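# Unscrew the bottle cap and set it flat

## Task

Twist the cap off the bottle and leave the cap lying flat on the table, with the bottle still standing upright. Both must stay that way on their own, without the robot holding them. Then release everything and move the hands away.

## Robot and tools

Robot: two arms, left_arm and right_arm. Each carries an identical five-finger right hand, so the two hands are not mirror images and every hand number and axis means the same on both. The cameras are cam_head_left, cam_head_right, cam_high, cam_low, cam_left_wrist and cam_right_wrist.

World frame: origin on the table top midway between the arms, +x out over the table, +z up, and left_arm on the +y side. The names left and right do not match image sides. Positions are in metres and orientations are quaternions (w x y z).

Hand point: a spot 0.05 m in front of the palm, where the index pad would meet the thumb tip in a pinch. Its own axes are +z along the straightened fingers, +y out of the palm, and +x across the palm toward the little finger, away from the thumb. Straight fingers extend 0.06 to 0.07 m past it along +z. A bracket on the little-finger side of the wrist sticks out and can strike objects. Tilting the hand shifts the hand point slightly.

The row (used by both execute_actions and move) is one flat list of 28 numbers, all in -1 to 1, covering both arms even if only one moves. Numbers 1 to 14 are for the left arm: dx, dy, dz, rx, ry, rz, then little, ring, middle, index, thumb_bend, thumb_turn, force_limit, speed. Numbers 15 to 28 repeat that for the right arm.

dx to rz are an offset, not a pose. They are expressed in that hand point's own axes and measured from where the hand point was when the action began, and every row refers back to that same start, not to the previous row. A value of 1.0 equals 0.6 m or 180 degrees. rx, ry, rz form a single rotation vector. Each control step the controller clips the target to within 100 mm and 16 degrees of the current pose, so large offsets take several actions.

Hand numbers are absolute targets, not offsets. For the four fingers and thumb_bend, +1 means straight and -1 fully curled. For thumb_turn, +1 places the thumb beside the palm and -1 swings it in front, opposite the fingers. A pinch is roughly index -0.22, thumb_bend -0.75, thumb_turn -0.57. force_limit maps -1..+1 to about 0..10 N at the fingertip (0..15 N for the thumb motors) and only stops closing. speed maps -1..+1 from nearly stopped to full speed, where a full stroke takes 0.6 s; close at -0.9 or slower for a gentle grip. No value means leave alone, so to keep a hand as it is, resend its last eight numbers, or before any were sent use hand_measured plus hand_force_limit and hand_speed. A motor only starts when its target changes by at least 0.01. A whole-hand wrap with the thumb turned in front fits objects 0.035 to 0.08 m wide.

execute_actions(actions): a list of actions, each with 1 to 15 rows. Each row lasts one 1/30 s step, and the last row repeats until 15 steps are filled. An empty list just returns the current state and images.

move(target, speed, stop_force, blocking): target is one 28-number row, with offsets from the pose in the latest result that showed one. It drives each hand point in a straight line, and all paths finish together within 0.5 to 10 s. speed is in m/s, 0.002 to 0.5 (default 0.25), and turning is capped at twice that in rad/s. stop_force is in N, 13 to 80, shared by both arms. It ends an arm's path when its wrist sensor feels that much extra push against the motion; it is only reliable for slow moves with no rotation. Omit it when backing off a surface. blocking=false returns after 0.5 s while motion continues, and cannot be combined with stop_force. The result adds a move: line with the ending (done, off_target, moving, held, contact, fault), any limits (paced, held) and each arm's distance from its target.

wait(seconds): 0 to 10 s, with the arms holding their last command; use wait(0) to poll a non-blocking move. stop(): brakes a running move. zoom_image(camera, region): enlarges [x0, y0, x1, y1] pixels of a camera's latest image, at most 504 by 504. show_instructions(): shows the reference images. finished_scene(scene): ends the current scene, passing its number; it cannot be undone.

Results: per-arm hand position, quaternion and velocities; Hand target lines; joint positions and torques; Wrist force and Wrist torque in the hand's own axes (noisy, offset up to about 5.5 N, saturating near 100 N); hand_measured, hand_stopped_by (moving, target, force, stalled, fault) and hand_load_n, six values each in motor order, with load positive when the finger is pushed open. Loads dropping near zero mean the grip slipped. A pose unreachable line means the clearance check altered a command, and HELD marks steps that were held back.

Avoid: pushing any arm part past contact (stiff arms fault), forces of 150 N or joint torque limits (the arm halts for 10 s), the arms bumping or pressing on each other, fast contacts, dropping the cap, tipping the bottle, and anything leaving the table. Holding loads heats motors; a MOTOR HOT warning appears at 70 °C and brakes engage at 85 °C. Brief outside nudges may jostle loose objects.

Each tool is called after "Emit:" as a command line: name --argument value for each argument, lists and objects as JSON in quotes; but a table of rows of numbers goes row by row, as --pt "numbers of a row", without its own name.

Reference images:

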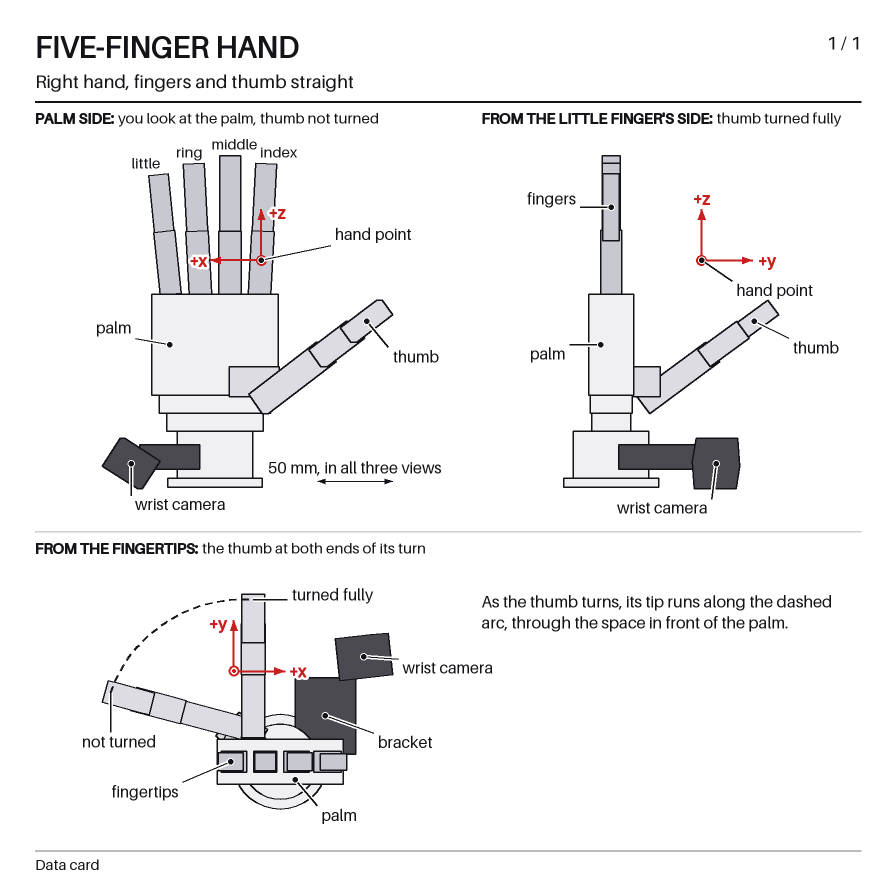

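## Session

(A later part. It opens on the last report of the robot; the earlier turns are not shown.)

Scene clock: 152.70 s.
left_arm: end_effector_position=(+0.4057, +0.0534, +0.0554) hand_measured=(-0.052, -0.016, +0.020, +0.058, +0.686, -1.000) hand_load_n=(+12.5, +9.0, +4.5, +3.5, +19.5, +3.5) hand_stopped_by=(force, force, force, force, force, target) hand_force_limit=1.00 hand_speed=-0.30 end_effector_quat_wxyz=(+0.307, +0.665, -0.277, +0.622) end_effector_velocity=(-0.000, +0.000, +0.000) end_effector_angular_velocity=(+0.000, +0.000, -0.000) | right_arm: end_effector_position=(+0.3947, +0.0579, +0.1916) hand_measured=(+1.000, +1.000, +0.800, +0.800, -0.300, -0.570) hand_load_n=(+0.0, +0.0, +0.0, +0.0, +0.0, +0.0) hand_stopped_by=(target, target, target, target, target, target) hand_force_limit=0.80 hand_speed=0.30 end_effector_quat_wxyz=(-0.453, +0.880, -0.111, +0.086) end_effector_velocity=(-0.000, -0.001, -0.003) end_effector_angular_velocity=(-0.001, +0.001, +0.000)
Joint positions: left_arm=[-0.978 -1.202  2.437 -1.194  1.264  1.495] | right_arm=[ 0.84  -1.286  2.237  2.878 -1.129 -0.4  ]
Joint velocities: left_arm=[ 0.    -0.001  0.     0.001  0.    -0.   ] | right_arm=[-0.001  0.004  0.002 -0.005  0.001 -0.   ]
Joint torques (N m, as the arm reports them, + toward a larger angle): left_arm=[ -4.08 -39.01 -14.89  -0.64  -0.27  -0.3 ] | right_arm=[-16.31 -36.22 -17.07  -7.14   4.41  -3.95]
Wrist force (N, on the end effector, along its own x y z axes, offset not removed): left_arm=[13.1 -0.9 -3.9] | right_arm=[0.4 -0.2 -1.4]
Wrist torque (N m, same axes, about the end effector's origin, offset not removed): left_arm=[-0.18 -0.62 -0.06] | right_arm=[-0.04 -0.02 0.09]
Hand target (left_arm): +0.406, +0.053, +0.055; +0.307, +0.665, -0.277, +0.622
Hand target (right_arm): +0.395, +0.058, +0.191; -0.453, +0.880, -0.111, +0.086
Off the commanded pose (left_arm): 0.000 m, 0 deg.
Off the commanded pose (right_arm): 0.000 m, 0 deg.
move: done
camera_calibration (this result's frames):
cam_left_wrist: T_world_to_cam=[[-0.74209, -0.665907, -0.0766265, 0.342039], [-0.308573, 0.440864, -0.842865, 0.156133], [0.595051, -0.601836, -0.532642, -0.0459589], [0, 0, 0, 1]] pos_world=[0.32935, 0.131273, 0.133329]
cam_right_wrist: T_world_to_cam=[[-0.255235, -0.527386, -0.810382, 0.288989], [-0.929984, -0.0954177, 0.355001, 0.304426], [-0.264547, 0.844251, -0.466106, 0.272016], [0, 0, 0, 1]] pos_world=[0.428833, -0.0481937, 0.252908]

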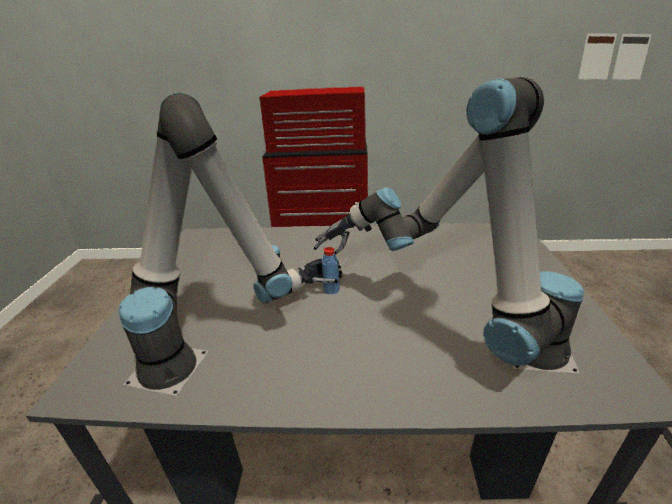

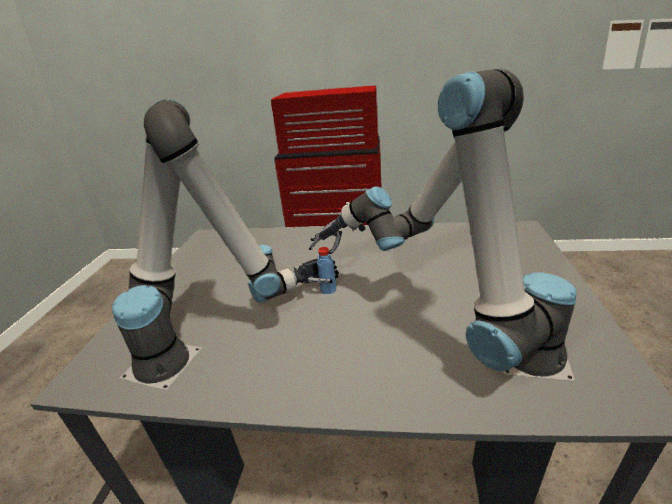

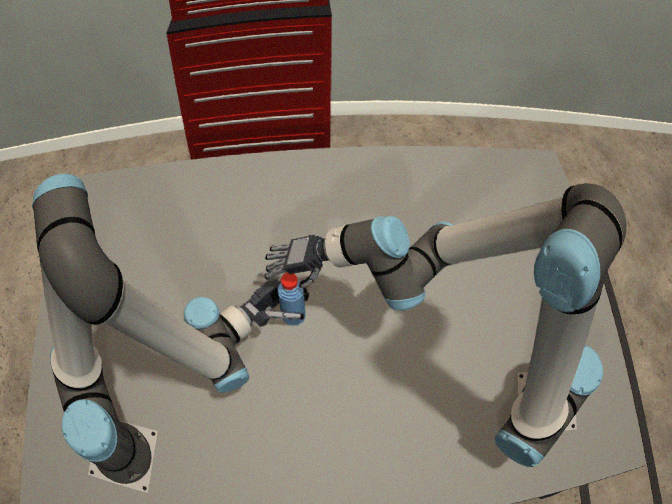

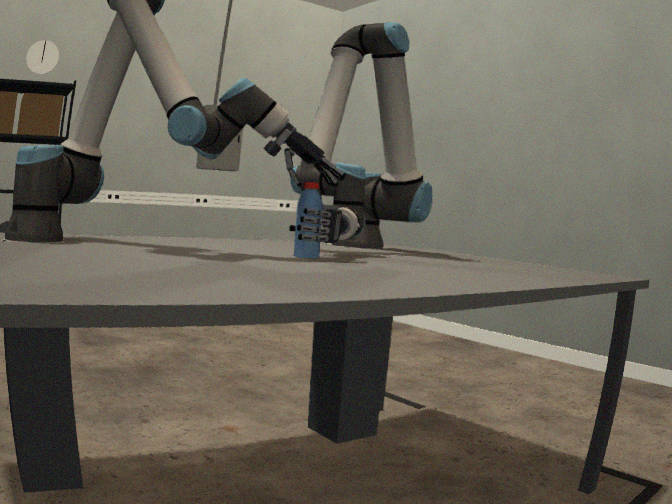

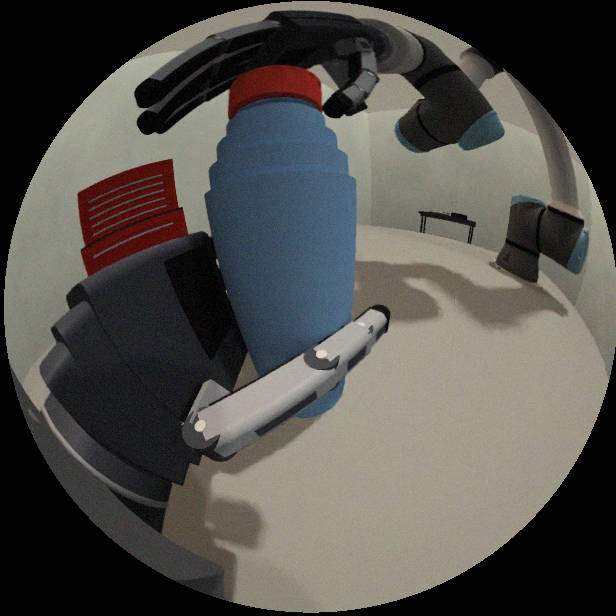

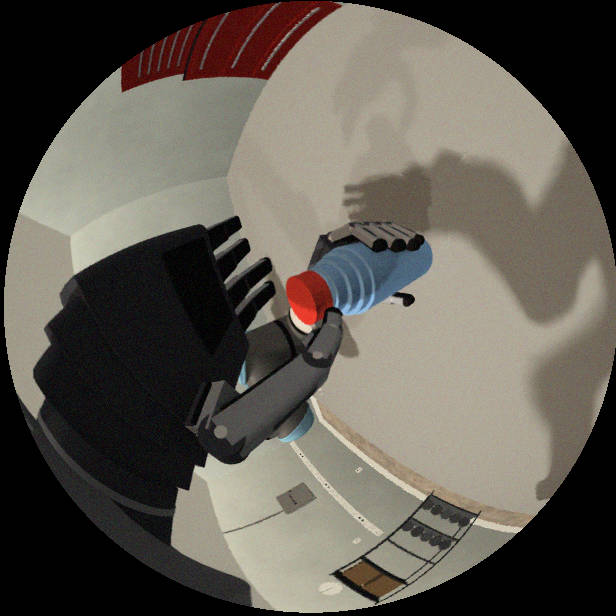

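The cycle works and the cap is rising. I'll repeat it.

Emit:
move --target '[0,0,0,0,0,0,-1,-1,-1,-1,-1,-1,1,-0.3, 0.002,0,0.002,0,0,0,1,1,-0.6,-0.6,-0.8,-0.57,1,-0.3]'

Emit:
move --target '[0,0,0,0,0,0,-1,-1,-1,-1,-1,-1,1,-0.3, 0.0204,-0.0056,0.0077,0,-0.225,-0.165,1,1,-0.6,-0.6,-0.8,-0.57,1,-0.3]' --speed 0.2

Emit:
move --target '[0,0,0,0,0,0,-1,-1,-1,-1,-1,-1,1,-0.3, 0.0204,-0.0056,0.0077,0,-0.225,-0.165,1,1,-0.6,-0.6,-0.8,-0.57,1,-0.3]' --speed 0.2

Emit:
move --target '[0,0,0,0,0,0,0.4,0.4,0.4,0.4,0.9,-1,1,-0.3, -0.0263,-0.0385,0.0114,0,0.45,0.33,1,1,0.8,0.8,0.2,-0.57,0.8,0.6]' --speed 0.4

Emit:
move --target '[0,0,0,0,0,0,-1,-1,-1,-1,-1,-1,1,-0.3, 0.002,0.019,0.014,0,0,0,1,1,0.8,0.8,-0.3,-0.57,0.8,0.3]'

Scene clock: 153.80 s.
left_arm: end_effector_position=(+0.4057, +0.0534, +0.0554) hand_measured=(-0.052, -0.016, +0.020, +0.058, +0.688, -1.000) hand_load_n=(+12.5, +9.0, +4.5, +3.5, +19.5, +4.0) hand_stopped_by=(force, force, force, force, force, target) hand_force_limit=1.00 hand_speed=-0.30 end_effector_quat_wxyz=(+0.307, +0.665, -0.277, +0.622) end_effector_velocity=(+0.000, -0.000, +0.000) end_effector_angular_velocity=(+0.000, +0.000, +0.000) | right_arm: end_effector_position=(+0.3961, +0.0585, +0.1910) hand_measured=(+1.000, +1.000, +0.246, +0.352, -0.616, -0.570) hand_load_n=(+0.0, +0.0, +11.0, +10.0, +16.0, +3.0) hand_stopped_by=(target, target, force, force, force, target) hand_force_limit=1.00 hand_speed=-0.30 end_effector_quat_wxyz=(-0.453, +0.880, -0.111, +0.086) end_effector_velocity=(-0.001, -0.001, -0.000) end_effector_angular_velocity=(-0.001, +0.001, +0.000)
Joint positions: left_arm=[-0.978 -1.202  2.437 -1.194  1.264  1.495] | right_arm=[ 0.84  -1.283  2.235  2.878 -1.128 -0.401]
Joint velocities: left_arm=[ 0.    -0.    -0.001  0.001  0.     0.   ] | right_arm=[-0.    -0.001  0.001 -0.     0.    -0.   ]
Joint torques (N m, as the arm reports them, + toward a larger angle): left_arm=[ -5.51 -39.29 -14.38  -0.72   0.06  -0.3 ] | right_arm=[-18.43 -30.12 -37.75   2.19   3.09  -4.43]
Wrist force (N, on the end effector, along its own x y z axes, offset not removed): left_arm=[10.5 4.2 -2.4] | right_arm=[5.1 -5.8 2.2]
Wrist torque (N m, same axes, about the end effector's origin, offset not removed): left_arm=[0.26 -0.56 0.13] | right_arm=[0.27 -0.73 0.25]
Hand target (left_arm): +0.406, +0.053, +0.055; +0.307, +0.665, -0.277, +0.622
Hand target (right_arm): +0.396, +0.059, +0.191; -0.453, +0.880, -0.111, +0.086
Off the commanded pose (left_arm): 0.000 m, 0 deg.
Off the commanded pose (right_arm): 0.000 m, 0 deg.
move: done
camera_calibration (this result's frames):
cam_left_wrist: T_world_to_cam=[[-0.74209, -0.665907, -0.0766261, 0.342039], [-0.308573, 0.440864, -0.842865, 0.156133], [0.595051, -0.601837, -0.532641, -0.0459588], [0, 0, 0, 1]] pos_world=[0.32935, 0.131273, 0.133329]
cam_right_wrist: T_world_to_cam=[[-0.2552, -0.527352, -0.810415, 0.28918], [-0.929997, -0.0954403, 0.354961, 0.306032], [-0.264536, 0.84427, -0.466079, 0.271599], [0, 0, 0, 1]] pos_world=[0.430255, -0.0475956, 0.252314]

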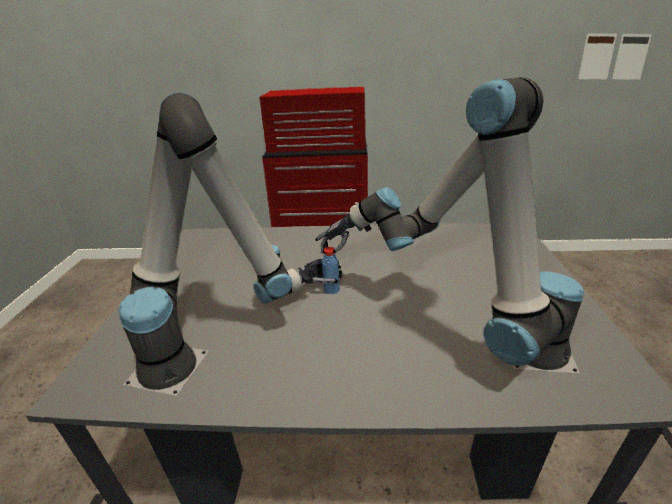

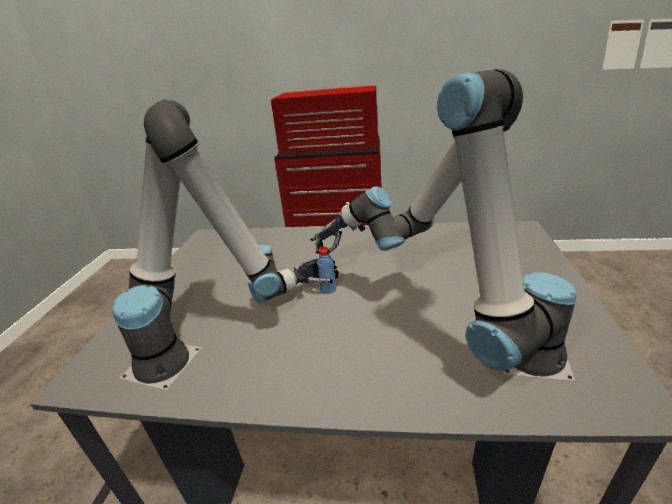

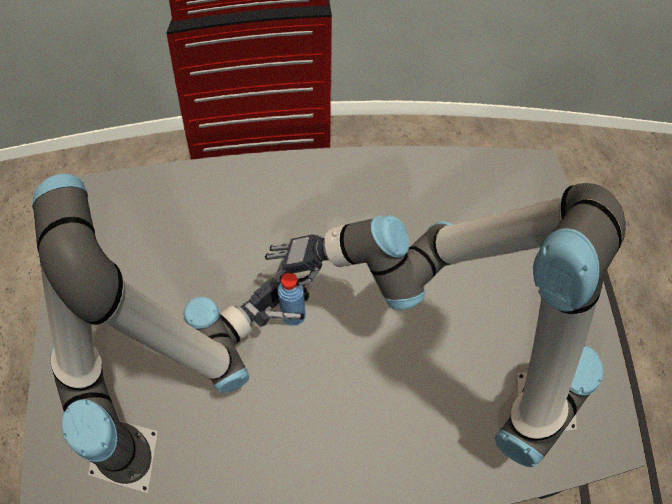

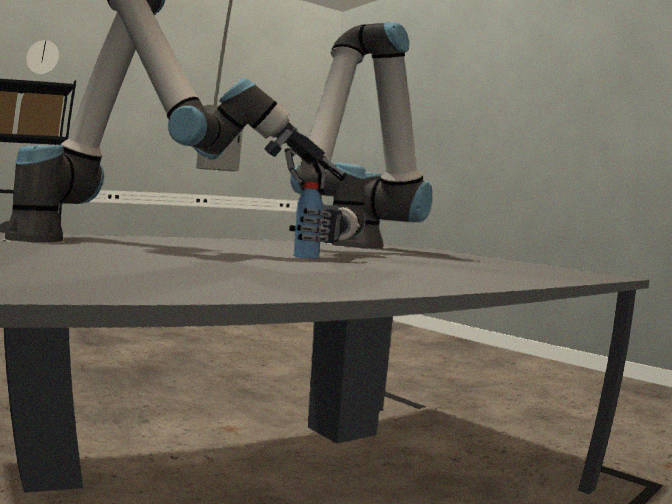

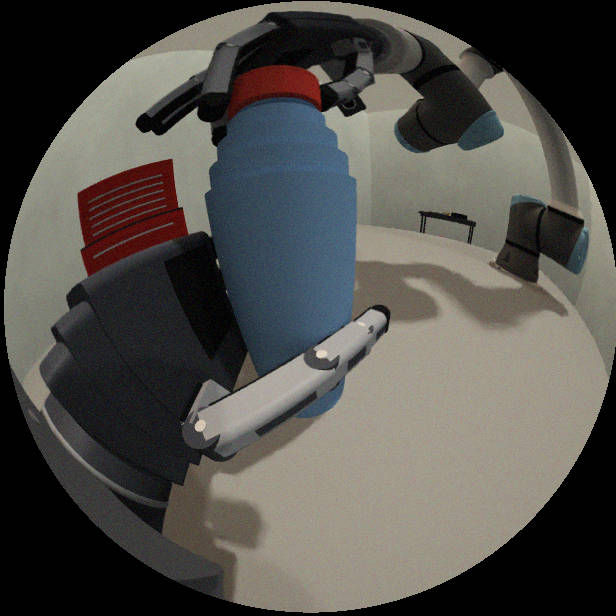

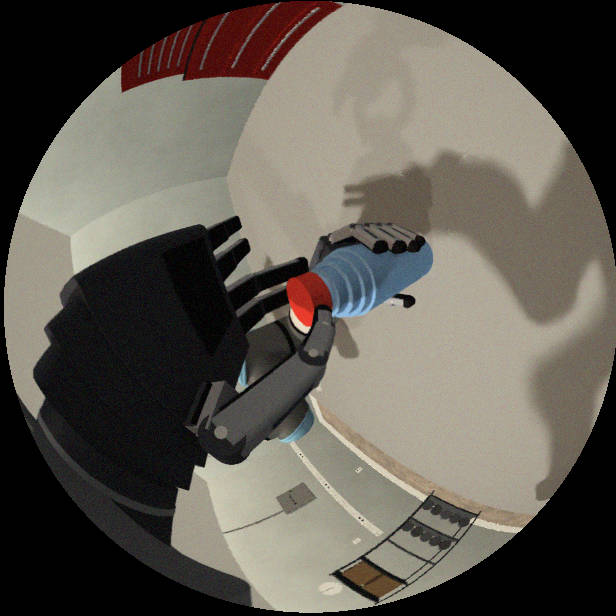

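Scene clock: 156.57 s.
left_arm: end_effector_position=(+0.4057, +0.0534, +0.0554) hand_measured=(-0.052, -0.016, +0.020, +0.058, +0.688, -1.000) hand_load_n=(+11.5, +8.5, +5.0, +4.5, +19.0, +3.5) hand_stopped_by=(force, force, force, force, force, target) hand_force_limit=1.00 hand_speed=-0.30 end_effector_quat_wxyz=(+0.307, +0.665, -0.277, +0.622) end_effector_velocity=(-0.000, -0.000, +0.000) end_effector_angular_velocity=(-0.000, -0.000, -0.000) | right_arm: end_effector_position=(+0.4093, +0.0606, +0.1920) hand_measured=(+1.000, +1.000, +0.246, +0.352, -0.614, -0.570) hand_load_n=(+0.0, +0.0, +11.5, +11.0, +15.0, +3.0) hand_stopped_by=(target, target, force, force, force, target) hand_force_limit=1.00 hand_speed=-0.30 end_effector_quat_wxyz=(-0.427, +0.855, +0.275, -0.109) end_effector_velocity=(+0.002, +0.000, -0.001) end_effector_angular_velocity=(-0.006, +0.002, +0.017)
Joint positions: left_arm=[-0.978 -1.202  2.437 -1.194  1.264  1.495] | right_arm=[ 0.752 -1.287  1.999  3.924 -0.66  -1.535]
Joint velocities: left_arm=[-0.    -0.001  0.     0.001 -0.     0.   ] | right_arm=[ 0.     0.004 -0.012  0.035 -0.002 -0.028]
Joint torques (N m, as the arm reports them, + toward a larger angle): left_arm=[ -4.09 -39.99 -15.67  -0.76   0.08  -0.39] | right_arm=[ 15.41 -32.44 -38.47   3.1   -6.06  -4.43]
Wrist force (N, on the end effector, along its own x y z axes, offset not removed): left_arm=[1.2 9.9 8.4] | right_arm=[8.0 -15.5 -1.8]
Wrist torque (N m, same axes, about the end effector's origin, offset not removed): left_arm=[0.16 -0.86 0.21] | right_arm=[0.47 0.21 0.17]
Hand target (left_arm): +0.406, +0.053, +0.055; +0.307, +0.665, -0.277, +0.622
Hand target (right_arm): +0.409, +0.061, +0.192; -0.427, +0.854, +0.276, -0.110
Off the commanded pose (left_arm): 0.000 m, 0 deg.
Off the commanded pose (right_arm): 0.000 m, 0 deg.
move: done
camera_calibration (this result's frames):
cam_left_wrist: T_world_to_cam=[[-0.742094, -0.665901, -0.0766263, 0.342036], [-0.30857, 0.440867, -0.842865, 0.156132], [0.595047, -0.60184, -0.532642, -0.0459566], [0, 0, 0, 1]] pos_world=[0.329347, 0.13127, 0.133329]
cam_right_wrist: T_world_to_cam=[[0.25937, -0.565711, -0.78275, 0.0808622], [-0.532979, -0.759736, 0.372472, 0.192493], [-0.805395, 0.320581, -0.498565, 0.533157], [0, 0, 0, 1]] pos_world=[0.511023, 0.0210681, 0.25741]

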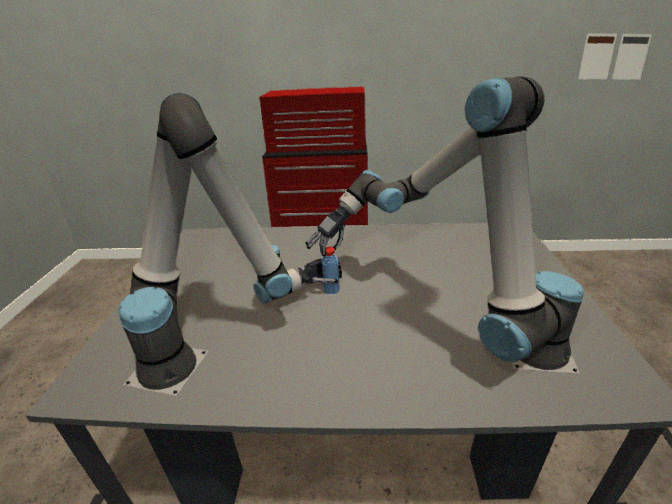

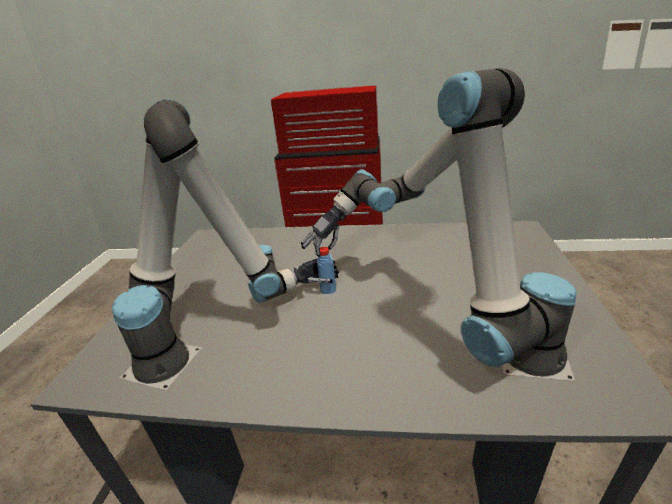

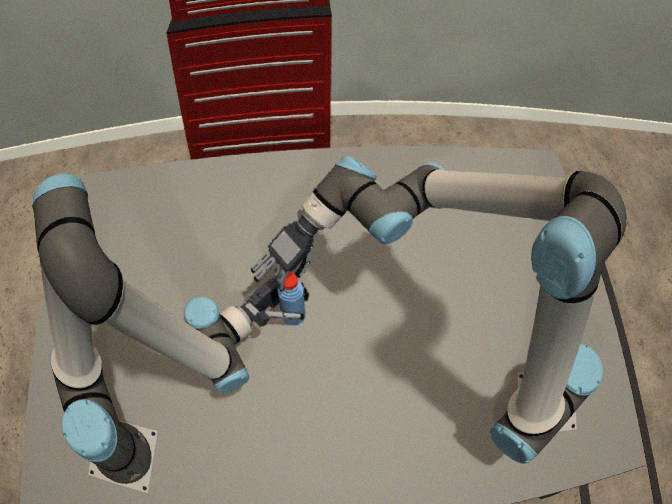

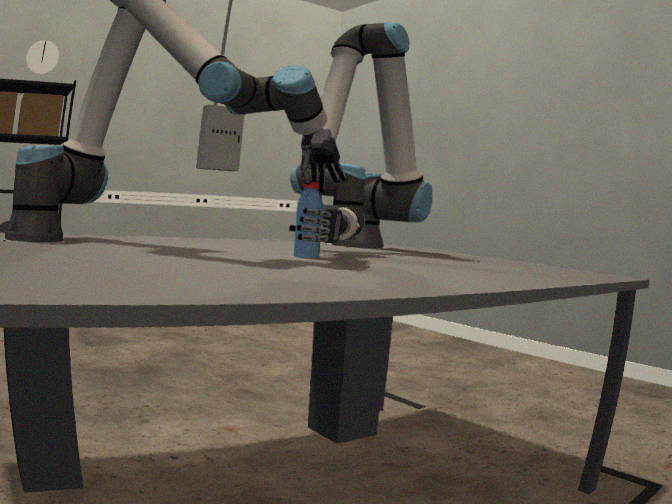

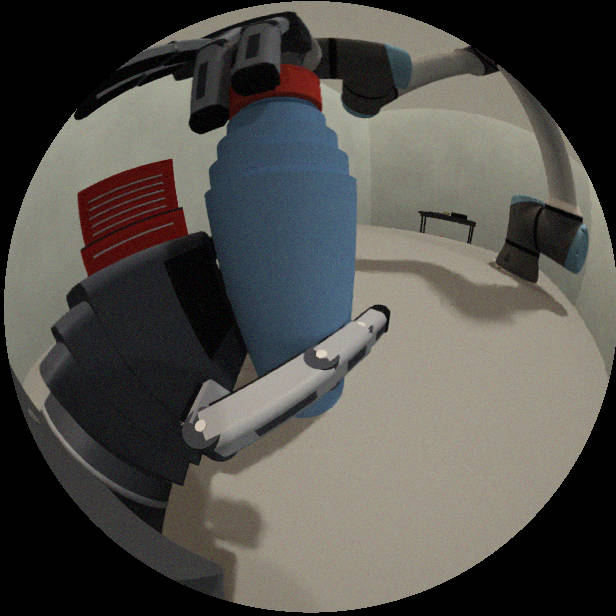

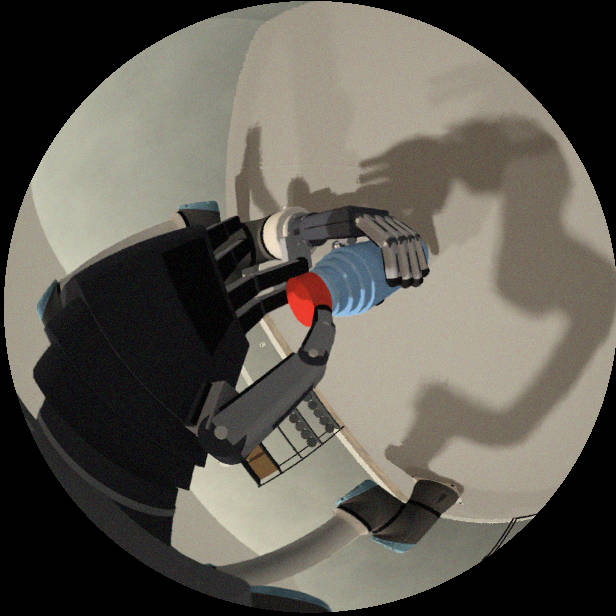

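Scene clock: 159.30 s.
left_arm: end_effector_position=(+0.4057, +0.0534, +0.0554) hand_measured=(-0.052, -0.016, +0.020, +0.058, +0.688, -1.000) hand_load_n=(+12.5, +9.5, +5.0, +4.0, +18.0, +2.5) hand_stopped_by=(force, force, force, force, force, target) hand_force_limit=1.00 hand_speed=-0.30 end_effector_quat_wxyz=(+0.307, +0.665, -0.277, +0.622) end_effector_velocity=(+0.000, +0.000, +0.000) end_effector_angular_velocity=(-0.000, -0.000, +0.000) | right_arm: end_effector_position=(+0.4159, +0.0721, +0.1926) hand_measured=(+1.000, +1.000, +0.246, +0.352, -0.614, -0.570) hand_load_n=(+0.0, +0.0, +10.5, +10.0, +15.5, +4.5) hand_stopped_by=(target, target, force, force, force, target) hand_force_limit=1.00 hand_speed=-0.30 end_effector_quat_wxyz=(-0.320, +0.668, +0.609, -0.284) end_effector_velocity=(+0.000, +0.000, -0.001) end_effector_angular_velocity=(-0.003, +0.004, +0.014)
Joint positions: left_arm=[-0.978 -1.202  2.437 -1.194  1.264  1.495] | right_arm=[ 0.856 -1.101  1.539  4.963 -0.963 -2.549]
Joint velocities: left_arm=[ 0.    -0.001 -0.     0.    -0.     0.   ] | right_arm=[ 0.002  0.007 -0.009  0.013 -0.007 -0.011]
Joint torques (N m, as the arm reports them, + toward a larger angle): left_arm=[  0.32 -40.18 -15.06   0.37  -3.03  -0.48] | right_arm=[ 10.87 -59.6  -52.16   2.87  -6.98  -3.69]
Wrist force (N, on the end effector, along its own x y z axes, offset not removed): left_arm=[2.0 4.5 9.2] | right_arm=[11.1 -9.4 -2.1]
Wrist torque (N m, same axes, about the end effector's origin, offset not removed): left_arm=[0.23 -1.12 0.09] | right_arm=[-0.28 0.62 0.14]
Hand target (left_arm): +0.406, +0.053, +0.055; +0.307, +0.665, -0.277, +0.622
Hand target (right_arm): +0.416, +0.072, +0.193; -0.320, +0.668, +0.609, -0.284
Off the commanded pose (left_arm): 0.000 m, 0 deg.
Off the commanded pose (right_arm): 0.000 m, 0 deg.
move: done
camera_calibration (this result's frames):
cam_left_wrist: T_world_to_cam=[[-0.742099, -0.665896, -0.0766223, 0.342032], [-0.308562, 0.440859, -0.842872, 0.156134], [0.595045, -0.601851, -0.532632, -0.045955], [0, 0, 0, 1]] pos_world=[0.329344, 0.131267, 0.133331]
cam_right_wrist: T_world_to_cam=[[0.619323, -0.195189, -0.760487, -0.0946337], [0.230626, -0.880649, 0.413847, -0.112325], [-0.7505, -0.431693, -0.50039, 0.566868], [0, 0, 0, 1]] pos_world=[0.509949, 0.127322, 0.258173]

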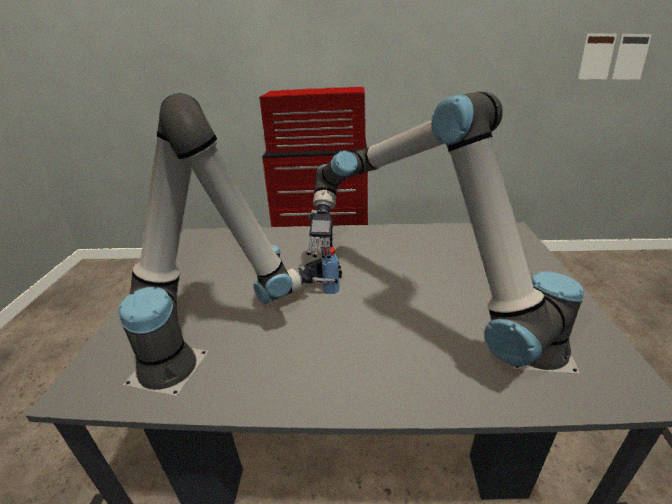

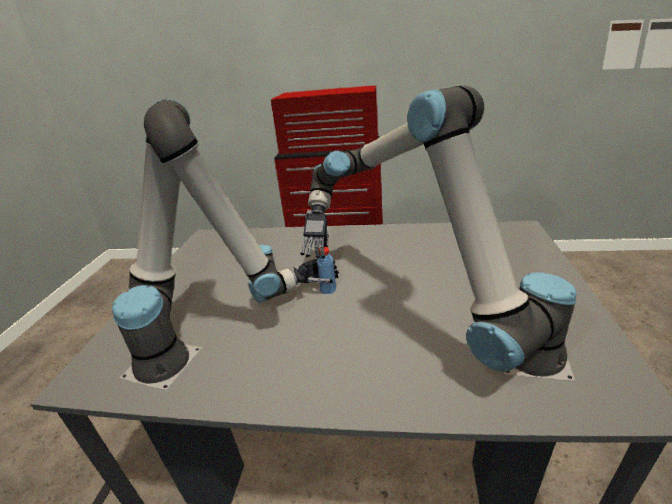

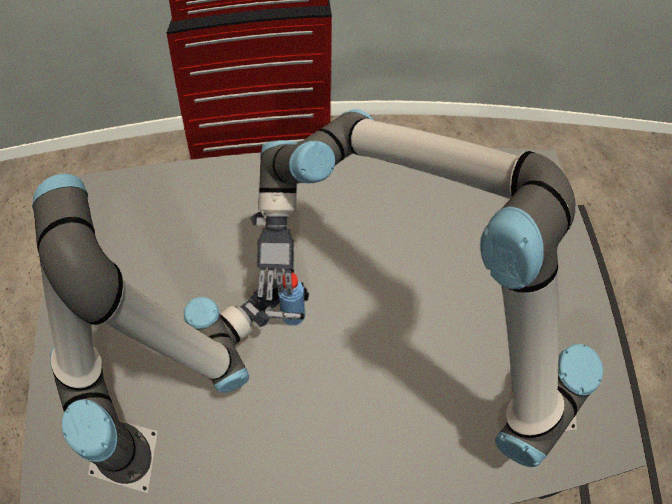

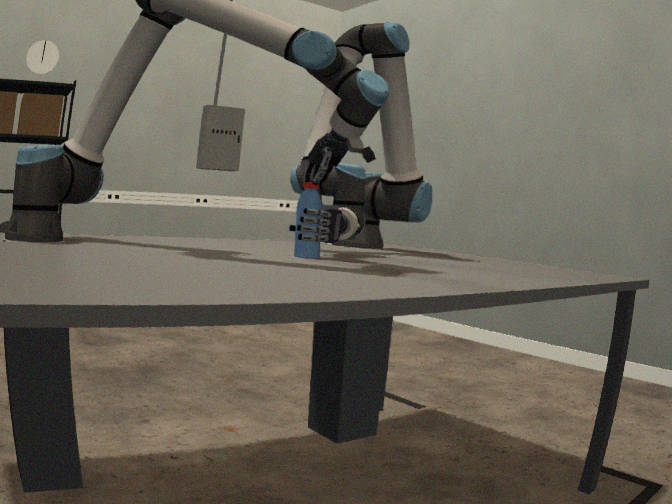

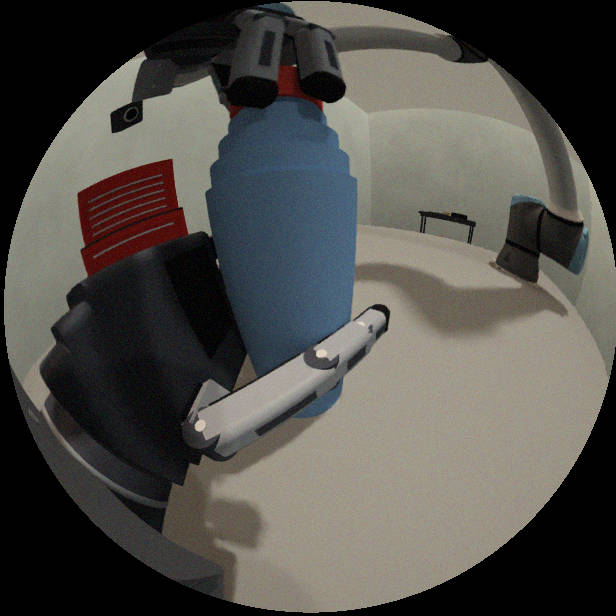

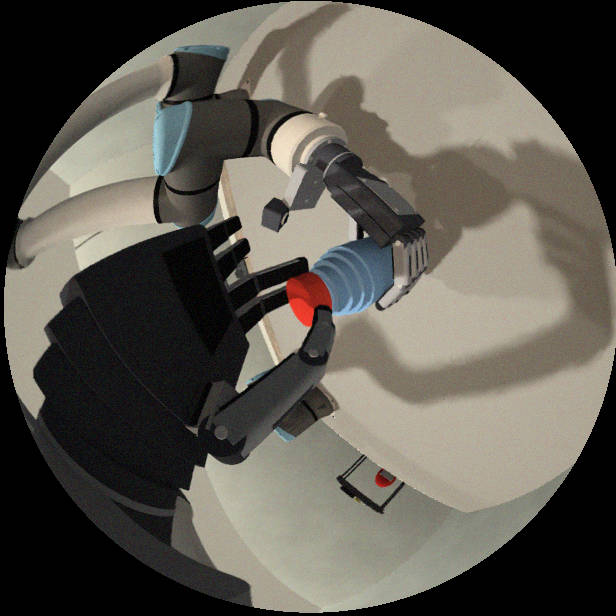

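Scene clock: 162.20 s.
left_arm: end_effector_position=(+0.4057, +0.0534, +0.0554) hand_measured=(+0.400, +0.400, +0.400, +0.400, +0.900, -1.000) hand_load_n=(+0.0, +0.0, +0.0, +0.0, +0.0, +0.0) hand_stopped_by=(target, target, target, target, target, target) hand_force_limit=1.00 hand_speed=-0.30 end_effector_quat_wxyz=(+0.307, +0.665, -0.277, +0.622) end_effector_velocity=(-0.000, -0.000, -0.000) end_effector_angular_velocity=(+0.001, +0.000, -0.000) | right_arm: end_effector_position=(+0.3948, +0.0584, +0.2057) hand_measured=(+1.000, +1.000, +0.800, +0.800, +0.200, -0.570) hand_load_n=(+0.0, +0.0, +0.0, +0.0, +0.0, +0.0) hand_stopped_by=(target, target, target, target, target, target) hand_force_limit=0.80 hand_speed=0.60 end_effector_quat_wxyz=(-0.454, +0.880, -0.112, +0.086) end_effector_velocity=(+0.000, +0.000, +0.001) end_effector_angular_velocity=(+0.002, -0.005, -0.014)
Joint positions: left_arm=[-0.978 -1.202  2.437 -1.194  1.264  1.495] | right_arm=[ 0.841 -1.308  2.23   2.906 -1.131 -0.398]
Joint velocities: left_arm=[-0.001  0.001  0.     0.    -0.     0.   ] | right_arm=[ 0.004  0.     0.002 -0.012 -0.015  0.012]
Joint torques (N m, as the arm reports them, + toward a larger angle): left_arm=[ -0.36 -39.81 -15.68  -1.15   0.53  -0.58] | right_arm=[ 19.92 -33.52 -17.26  -6.62  -3.05   3.78]
Wrist force (N, on the end effector, along its own x y z axes, offset not removed): left_arm=[0.6 0.7 -1.3] | right_arm=[2.7 0.2 -1.5]
Wrist torque (N m, same axes, about the end effector's origin, offset not removed): left_arm=[0.04 -0.01 0.18] | right_arm=[-0.37 -0.17 0.17]
Hand target (left_arm): +0.406, +0.053, +0.055; +0.307, +0.665, -0.277, +0.622
Hand target (right_arm): +0.395, +0.058, +0.206; -0.454, +0.880, -0.113, +0.087
Off the commanded pose (left_arm): 0.000 m, 0 deg.
Off the commanded pose (right_arm): 0.000 m, 0 deg.
move: done
camera_calibration (this result's frames):
cam_left_wrist: T_world_to_cam=[[-0.742089, -0.665907, -0.0766255, 0.342033], [-0.308571, 0.440861, -0.842867, 0.156135], [0.595053, -0.601838, -0.532638, -0.0459598], [0, 0, 0, 1]] pos_world=[0.329346, 0.131268, 0.133329]
cam_right_wrist: T_world_to_cam=[[-0.25625, -0.526022, -0.810948, 0.301159], [-0.930241, -0.0937672, 0.354767, 0.299636], [-0.262656, 0.845286, -0.4653, 0.277249], [0, 0, 0, 1]] pos_world=[0.428726, -0.0478422, 0.266927]

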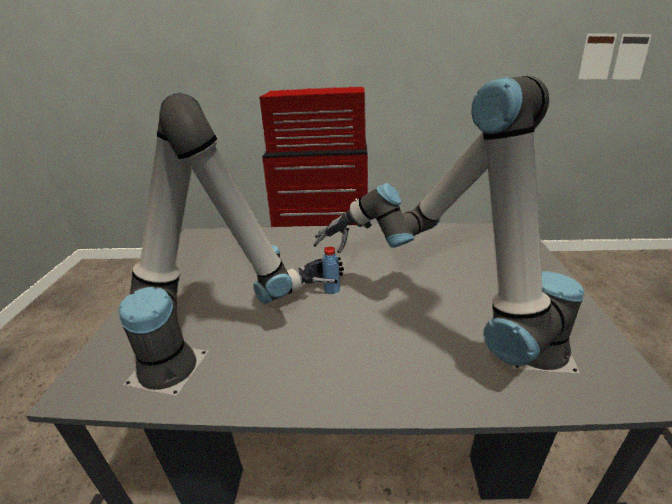

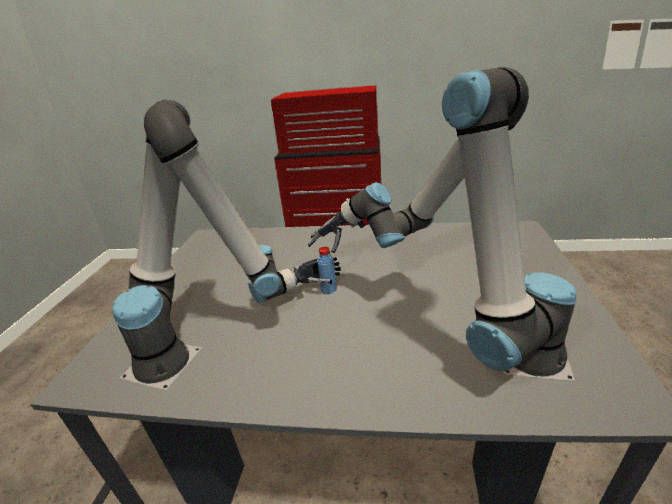

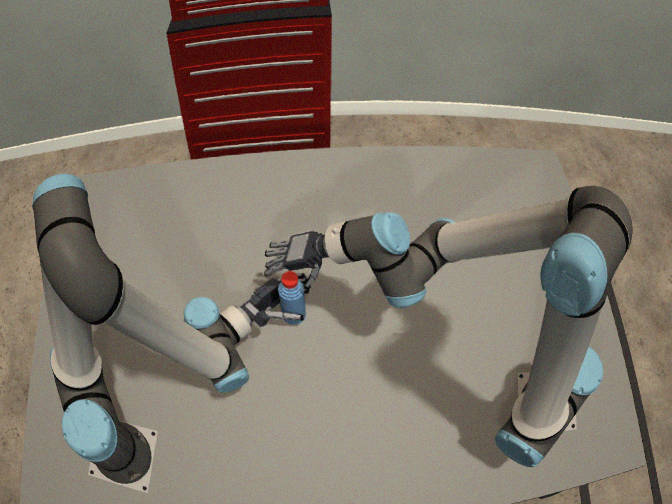

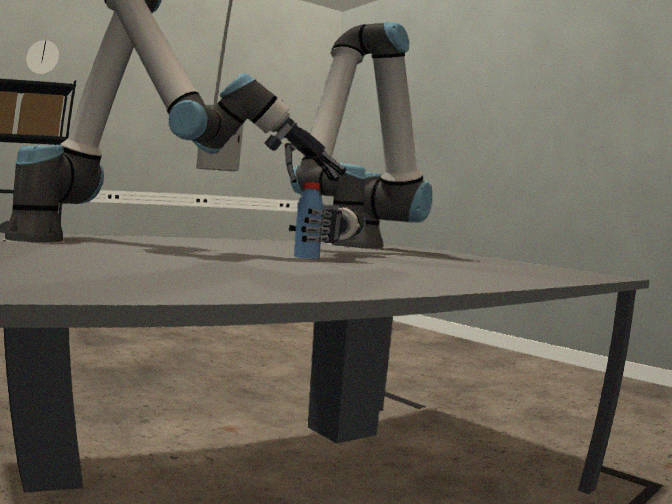

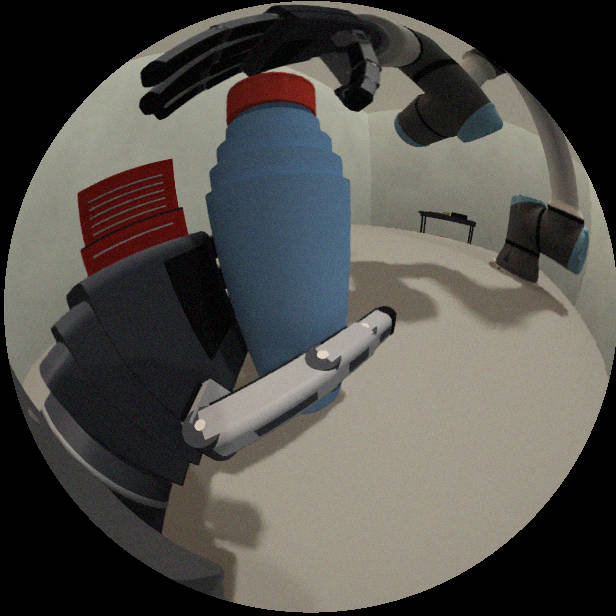

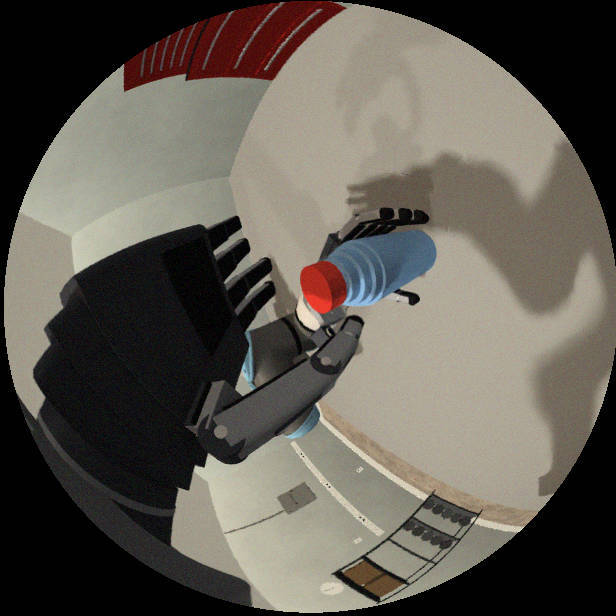

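Scene clock: 163.00 s.
left_arm: end_effector_position=(+0.4057, +0.0534, +0.0554) hand_measured=(-0.054, -0.016, +0.020, +0.058, +0.686, -1.000) hand_load_n=(+12.5, +9.0, +4.5, +3.5, +19.5, +3.5) hand_stopped_by=(force, force, force, force, force, target) hand_force_limit=1.00 hand_speed=-0.30 end_effector_quat_wxyz=(+0.307, +0.665, -0.277, +0.622) end_effector_velocity=(-0.000, +0.000, +0.000) end_effector_angular_velocity=(-0.000, +0.000, -0.000) | right_arm: end_effector_position=(+0.3967, +0.0582, +0.1919) hand_measured=(+1.000, +1.000, +0.800, +0.800, -0.300, -0.570) hand_load_n=(+0.0, +0.0, +0.0, +0.0, +0.0, +0.0) hand_stopped_by=(target, target, target, target, target, target) hand_force_limit=0.80 hand_speed=0.30 end_effector_quat_wxyz=(-0.454, +0.880, -0.112, +0.086) end_effector_velocity=(-0.000, -0.000, -0.003) end_effector_angular_velocity=(+0.000, +0.000, +0.000)
Joint positions: left_arm=[-0.978 -1.202  2.437 -1.194  1.264  1.495] | right_arm=[ 0.839 -1.284  2.235  2.878 -1.129 -0.399]
Joint velocities: left_arm=[-0.    -0.001  0.001  0.     0.    -0.   ] | right_arm=[-0.     0.004  0.002 -0.006  0.001 -0.   ]
Joint torques (N m, as the arm reports them, + toward a larger angle): left_arm=[  0.51 -40.97 -15.11  -0.7    0.65  -0.4 ] | right_arm=[-16.03 -38.9  -15.93  -7.02   3.42  -3.5 ]
Wrist force (N, on the end effector, along its own x y z axes, offset not removed): left_arm=[11.4 -0.3 -3.2] | right_arm=[0.5 -1.1 2.3]
Wrist torque (N m, same axes, about the end effector's origin, offset not removed): left_arm=[-0.06 -0.45 -0.07] | right_arm=[-0.57 -0.15 -0.07]
Hand target (left_arm): +0.406, +0.053, +0.055; +0.307, +0.665, -0.277, +0.622
Hand target (right_arm): +0.397, +0.058, +0.192; -0.454, +0.880, -0.112, +0.086
Off the commanded pose (left_arm): 0.000 m, 0 deg.
Off the commanded pose (right_arm): 0.000 m, 0 deg.
move: done
camera_calibration (this result's frames):
cam_left_wrist: T_world_to_cam=[[-0.742088, -0.665908, -0.076622, 0.342032], [-0.308568, 0.440852, -0.842873, 0.156137], [0.595055, -0.601843, -0.532629, -0.0459608], [0, 0, 0, 1]] pos_world=[0.329346, 0.131267, 0.133331]
cam_right_wrist: T_world_to_cam=[[-0.25625, -0.526047, -0.810932, 0.290367], [-0.930237, -0.0937683, 0.354777, 0.306267], [-0.262669, 0.84527, -0.46532, 0.271515], [0, 0, 0, 1]] pos_world=[0.430626, -0.0480385, 0.253153]

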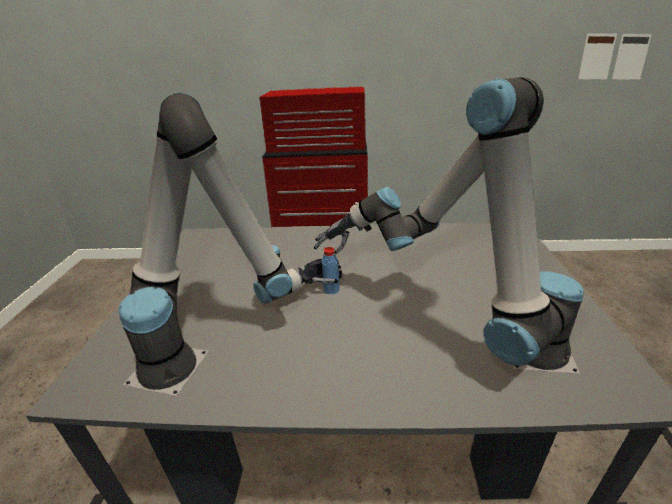

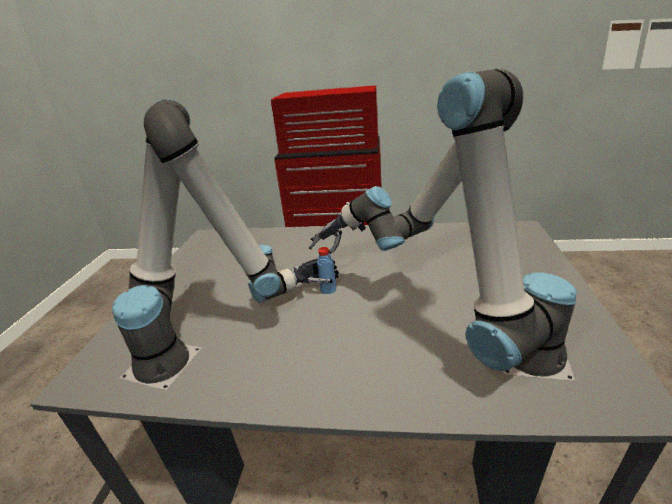

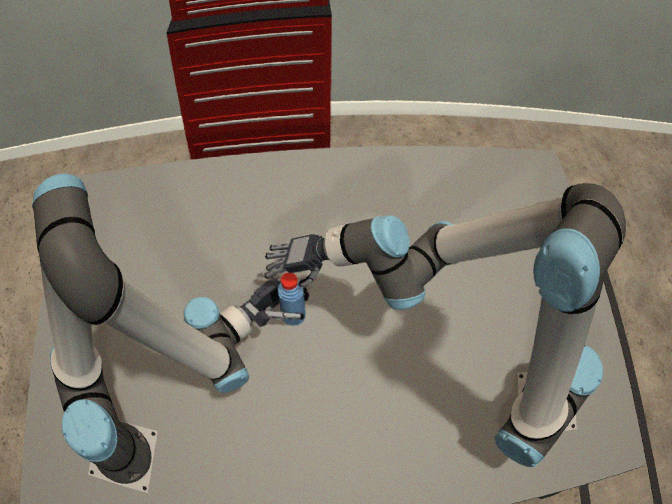

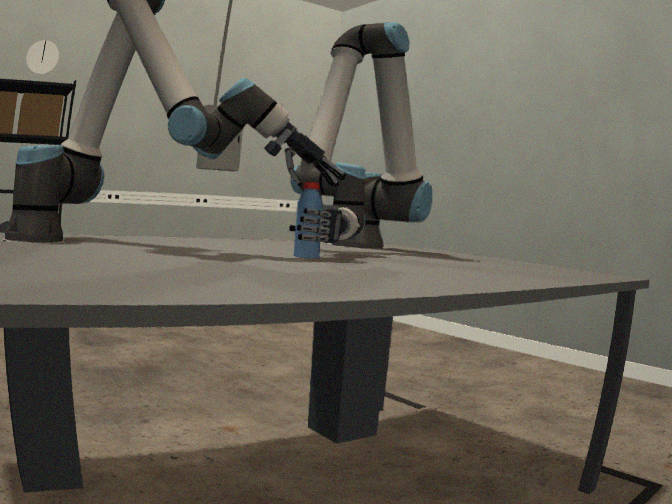

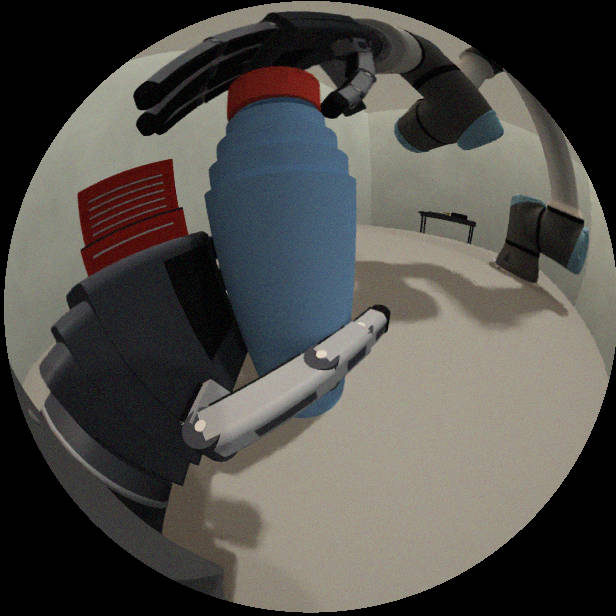

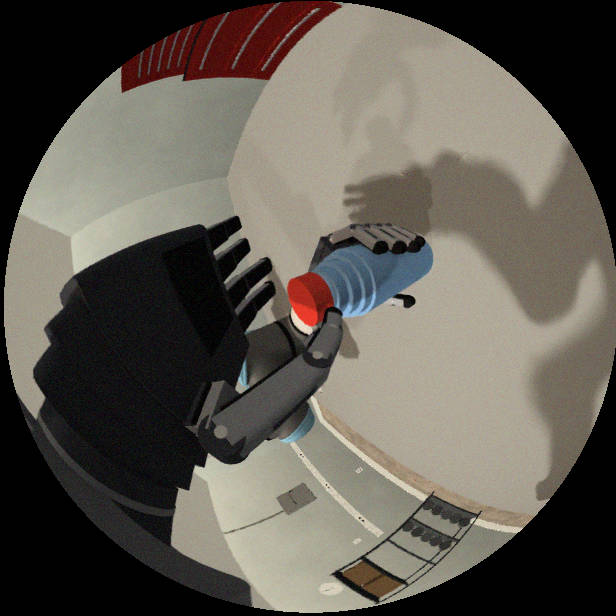

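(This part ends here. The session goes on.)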